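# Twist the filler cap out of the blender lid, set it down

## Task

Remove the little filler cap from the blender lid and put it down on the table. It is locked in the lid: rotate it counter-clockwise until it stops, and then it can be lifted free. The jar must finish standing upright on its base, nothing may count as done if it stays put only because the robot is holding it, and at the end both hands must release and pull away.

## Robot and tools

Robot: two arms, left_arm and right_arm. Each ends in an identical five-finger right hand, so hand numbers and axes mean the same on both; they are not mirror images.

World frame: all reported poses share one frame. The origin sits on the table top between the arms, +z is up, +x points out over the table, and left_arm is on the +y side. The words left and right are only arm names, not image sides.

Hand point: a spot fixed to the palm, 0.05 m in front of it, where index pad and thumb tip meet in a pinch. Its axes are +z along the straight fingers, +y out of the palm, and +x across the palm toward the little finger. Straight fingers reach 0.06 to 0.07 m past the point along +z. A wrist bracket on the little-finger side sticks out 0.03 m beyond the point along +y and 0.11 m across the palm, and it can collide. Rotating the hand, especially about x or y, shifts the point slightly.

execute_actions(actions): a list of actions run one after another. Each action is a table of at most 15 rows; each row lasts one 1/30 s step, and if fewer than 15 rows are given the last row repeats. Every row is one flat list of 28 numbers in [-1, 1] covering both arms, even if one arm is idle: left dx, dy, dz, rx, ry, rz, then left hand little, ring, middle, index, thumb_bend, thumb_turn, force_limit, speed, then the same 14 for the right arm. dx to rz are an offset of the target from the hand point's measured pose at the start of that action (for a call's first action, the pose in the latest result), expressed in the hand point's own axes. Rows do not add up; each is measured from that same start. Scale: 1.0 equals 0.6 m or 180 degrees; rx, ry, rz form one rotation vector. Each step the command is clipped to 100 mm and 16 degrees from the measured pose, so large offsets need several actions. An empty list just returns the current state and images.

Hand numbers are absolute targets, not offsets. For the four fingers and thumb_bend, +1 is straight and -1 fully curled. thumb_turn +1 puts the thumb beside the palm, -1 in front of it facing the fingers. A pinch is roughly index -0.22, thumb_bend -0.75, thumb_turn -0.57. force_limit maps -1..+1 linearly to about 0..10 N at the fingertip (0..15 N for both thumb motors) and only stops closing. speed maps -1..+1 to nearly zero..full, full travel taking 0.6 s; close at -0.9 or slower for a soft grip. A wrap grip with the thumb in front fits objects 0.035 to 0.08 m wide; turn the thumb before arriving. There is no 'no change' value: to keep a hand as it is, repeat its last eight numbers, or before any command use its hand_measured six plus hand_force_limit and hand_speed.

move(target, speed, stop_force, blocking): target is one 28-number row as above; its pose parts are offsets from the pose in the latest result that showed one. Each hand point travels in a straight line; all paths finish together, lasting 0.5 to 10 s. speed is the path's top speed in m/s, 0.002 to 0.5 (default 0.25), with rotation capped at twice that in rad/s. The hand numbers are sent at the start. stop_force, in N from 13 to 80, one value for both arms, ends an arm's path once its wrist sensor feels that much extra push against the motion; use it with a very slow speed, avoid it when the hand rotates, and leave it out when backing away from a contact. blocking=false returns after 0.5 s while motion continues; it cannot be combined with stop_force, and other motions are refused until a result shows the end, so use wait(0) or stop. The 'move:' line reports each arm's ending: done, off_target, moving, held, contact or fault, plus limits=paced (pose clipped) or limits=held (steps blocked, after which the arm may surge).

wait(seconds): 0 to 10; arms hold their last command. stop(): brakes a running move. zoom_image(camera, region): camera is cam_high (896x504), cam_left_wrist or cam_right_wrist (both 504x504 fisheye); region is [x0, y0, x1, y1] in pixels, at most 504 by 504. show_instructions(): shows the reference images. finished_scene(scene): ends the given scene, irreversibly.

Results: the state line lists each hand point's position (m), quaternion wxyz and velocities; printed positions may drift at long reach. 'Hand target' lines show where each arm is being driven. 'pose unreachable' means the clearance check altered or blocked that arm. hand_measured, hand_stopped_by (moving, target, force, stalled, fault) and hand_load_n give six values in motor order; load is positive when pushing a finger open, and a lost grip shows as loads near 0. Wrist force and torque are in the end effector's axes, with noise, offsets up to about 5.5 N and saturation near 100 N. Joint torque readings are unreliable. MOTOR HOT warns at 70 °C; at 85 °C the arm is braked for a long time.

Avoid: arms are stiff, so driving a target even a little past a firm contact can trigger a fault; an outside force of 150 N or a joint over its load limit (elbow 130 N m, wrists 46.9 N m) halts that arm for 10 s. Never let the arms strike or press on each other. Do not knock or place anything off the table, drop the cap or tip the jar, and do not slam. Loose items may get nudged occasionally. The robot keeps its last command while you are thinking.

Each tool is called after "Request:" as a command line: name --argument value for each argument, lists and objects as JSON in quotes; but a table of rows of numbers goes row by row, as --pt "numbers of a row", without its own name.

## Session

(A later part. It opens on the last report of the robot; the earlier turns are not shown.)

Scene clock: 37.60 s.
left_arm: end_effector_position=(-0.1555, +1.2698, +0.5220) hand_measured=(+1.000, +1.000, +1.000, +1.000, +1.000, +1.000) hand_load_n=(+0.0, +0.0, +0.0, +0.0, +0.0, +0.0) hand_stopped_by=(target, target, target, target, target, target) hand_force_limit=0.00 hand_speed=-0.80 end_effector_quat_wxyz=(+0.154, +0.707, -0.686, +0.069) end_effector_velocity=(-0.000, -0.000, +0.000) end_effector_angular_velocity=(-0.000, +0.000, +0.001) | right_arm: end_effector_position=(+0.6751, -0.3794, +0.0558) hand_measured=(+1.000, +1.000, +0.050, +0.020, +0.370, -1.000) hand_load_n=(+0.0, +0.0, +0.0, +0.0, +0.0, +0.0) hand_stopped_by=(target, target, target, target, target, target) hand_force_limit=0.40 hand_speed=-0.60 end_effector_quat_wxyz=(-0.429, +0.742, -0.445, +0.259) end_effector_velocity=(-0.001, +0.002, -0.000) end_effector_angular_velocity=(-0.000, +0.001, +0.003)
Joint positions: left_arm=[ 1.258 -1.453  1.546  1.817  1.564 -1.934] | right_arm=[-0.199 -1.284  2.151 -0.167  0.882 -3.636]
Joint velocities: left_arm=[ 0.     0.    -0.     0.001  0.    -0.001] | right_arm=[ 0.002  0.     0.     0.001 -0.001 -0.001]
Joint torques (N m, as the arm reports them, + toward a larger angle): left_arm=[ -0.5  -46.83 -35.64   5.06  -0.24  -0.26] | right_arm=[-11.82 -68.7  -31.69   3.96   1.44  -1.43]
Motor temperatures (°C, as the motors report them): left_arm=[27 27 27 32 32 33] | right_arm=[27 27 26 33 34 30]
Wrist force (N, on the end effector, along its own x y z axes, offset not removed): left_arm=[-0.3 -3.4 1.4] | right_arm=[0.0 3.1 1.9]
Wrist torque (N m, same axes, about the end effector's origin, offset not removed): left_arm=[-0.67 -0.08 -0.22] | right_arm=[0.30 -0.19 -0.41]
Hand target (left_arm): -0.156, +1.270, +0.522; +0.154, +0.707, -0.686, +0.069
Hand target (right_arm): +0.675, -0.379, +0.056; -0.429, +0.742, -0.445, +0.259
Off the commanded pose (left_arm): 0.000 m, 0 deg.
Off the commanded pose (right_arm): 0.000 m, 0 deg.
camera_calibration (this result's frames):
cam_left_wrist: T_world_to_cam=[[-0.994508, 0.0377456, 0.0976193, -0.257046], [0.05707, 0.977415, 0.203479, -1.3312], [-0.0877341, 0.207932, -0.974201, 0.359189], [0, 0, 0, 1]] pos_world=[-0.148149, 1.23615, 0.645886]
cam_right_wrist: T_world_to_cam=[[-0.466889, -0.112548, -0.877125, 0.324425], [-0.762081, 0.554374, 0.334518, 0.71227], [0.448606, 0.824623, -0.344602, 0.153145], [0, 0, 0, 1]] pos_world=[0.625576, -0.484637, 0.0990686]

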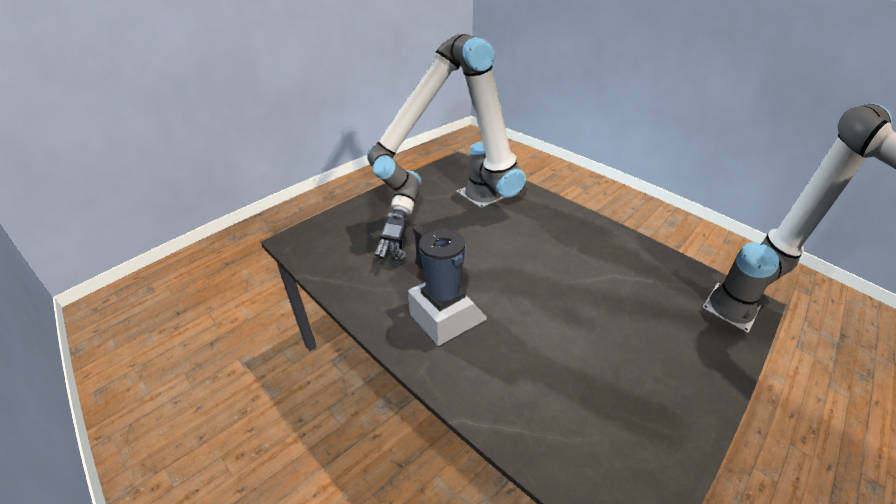

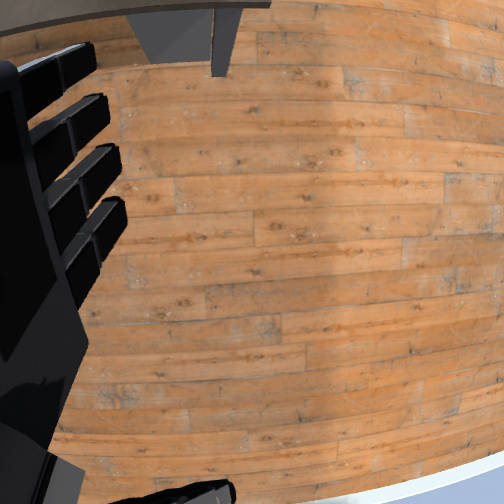

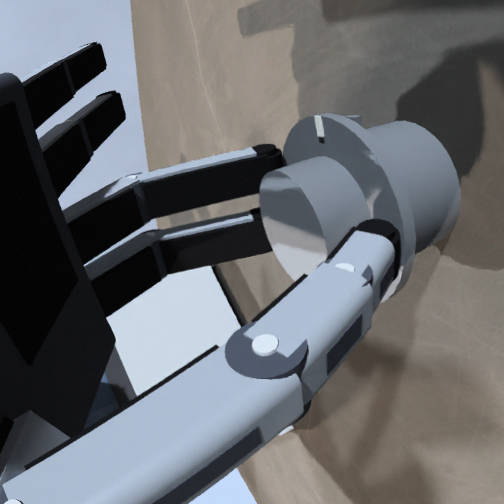

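Request:
move --target '[0,0,0,0,0,0,1,1,1,1,1,1,0,-0.8, 0.001,-0.3181,-0.1822,0,0,0,1,1,0.2,0.18,0.37,-1,0.4,-0.6]' --speed 0.25

Request:
zoom_image --camera "cam_high" --region '[340, 150, 520, 350]'

Scene clock: 39.30 s.
left_arm: end_effector_position=(-0.1555, +1.2698, +0.5220) hand_measured=(+1.000, +1.000, +1.000, +1.000, +1.000, +1.000) hand_load_n=(+0.0, +0.0, +0.0, +0.0, +0.0, +0.0) hand_stopped_by=(target, target, target, target, target, target) hand_force_limit=0.00 hand_speed=-0.80 end_effector_quat_wxyz=(+0.154, +0.707, -0.686, +0.069) end_effector_velocity=(+0.000, -0.000, +0.000) end_effector_angular_velocity=(-0.001, -0.000, +0.000) | right_arm: end_effector_position=(+0.6750, -0.3797, +0.2753) hand_measured=(+1.000, +1.000, +0.200, +0.180, +0.370, -1.000) hand_load_n=(+0.0, +0.0, +0.0, +0.0, +0.0, +0.0) hand_stopped_by=(target, target, target, target, target, target) hand_force_limit=0.40 hand_speed=-0.60 end_effector_quat_wxyz=(-0.429, +0.742, -0.445, +0.259) end_effector_velocity=(-0.000, -0.000, +0.003) end_effector_angular_velocity=(+0.001, +0.002, +0.000)
Joint positions: left_arm=[ 1.258 -1.453  1.546  1.817  1.564 -1.934] | right_arm=[-0.2   -1.531  1.966  0.265  0.882 -3.637]
Joint velocities: left_arm=[ 0.    -0.     0.     0.001  0.     0.   ] | right_arm=[-0.001 -0.002 -0.003  0.007 -0.001 -0.001]
Joint torques (N m, as the arm reports them, + toward a larger angle): left_arm=[ -0.31 -47.2  -35.73   4.71  -0.03  -0.61] | right_arm=[-17.43 -58.82 -41.42   3.99  -3.51  -2.62]
Motor temperatures (°C, as the motors report them): left_arm=[27 27 27 32 32 33] | right_arm=[27 27 26 33 34 30]
Wrist force (N, on the end effector, along its own x y z axes, offset not removed): left_arm=[-0.9 -5.3 0.8] | right_arm=[-0.8 3.6 0.3]
Wrist torque (N m, same axes, about the end effector's origin, offset not removed): left_arm=[-0.95 0.13 -0.32] | right_arm=[0.45 0.03 -0.42]
Hand target (left_arm): -0.156, +1.270, +0.522; +0.154, +0.707, -0.686, +0.069
Hand target (right_arm): +0.675, -0.380, +0.276; -0.429, +0.742, -0.445, +0.259
Off the commanded pose (left_arm): 0.000 m, 0 deg.
Off the commanded pose (right_arm): 0.001 m, 0 deg.
move: done
camera_calibration (this result's frames):
cam_left_wrist: T_world_to_cam=[[-0.994508, 0.0377454, 0.0976192, -0.257045], [0.0570698, 0.977415, 0.203479, -1.3312], [-0.0877341, 0.207932, -0.974201, 0.359189], [0, 0, 0, 1]] pos_world=[-0.148149, 1.23615, 0.645886]
cam_right_wrist: T_world_to_cam=[[-0.466787, -0.112487, -0.877187, 0.516843], [-0.762089, 0.554408, 0.334444, 0.639045], [0.448699, 0.824608, -0.344515, 0.228977], [0, 0, 0, 1]] pos_world=[0.625523, -0.484969, 0.31853]

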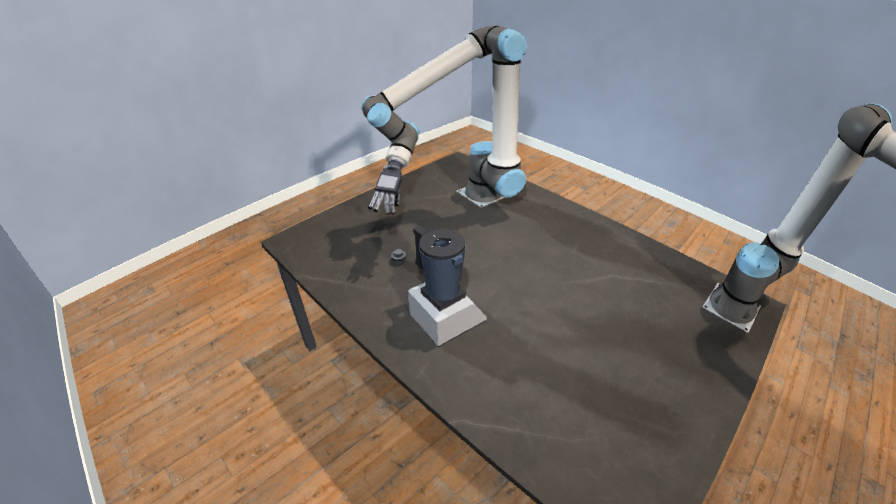

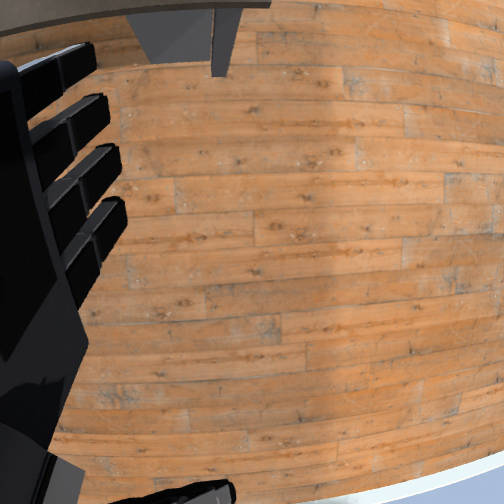

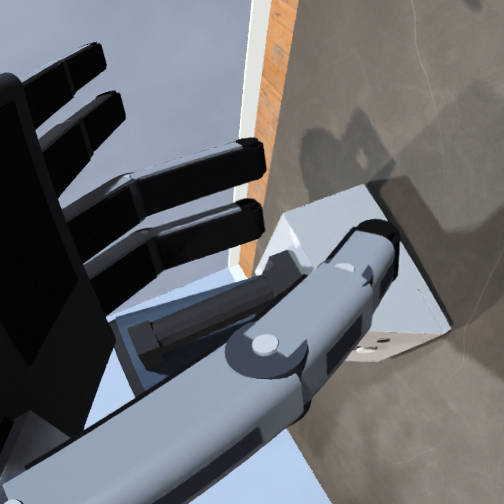

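Region (340, 150, 520, 350) of cam_high's 896x504 image, scaled by 2.520, with more detail than that image has; it fills the left 454 columns of this view, and the rest is white.

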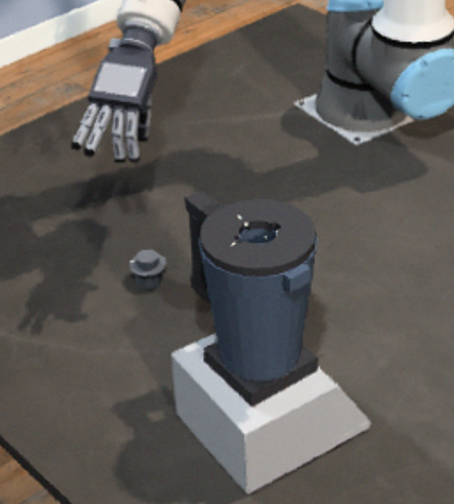

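The cap is standing on the table, the jar is on its base with the lid in place, and the hand is about 0.2 m clear of both.

Request:
finished_scene --scene 2

The scene is finished: the task was done.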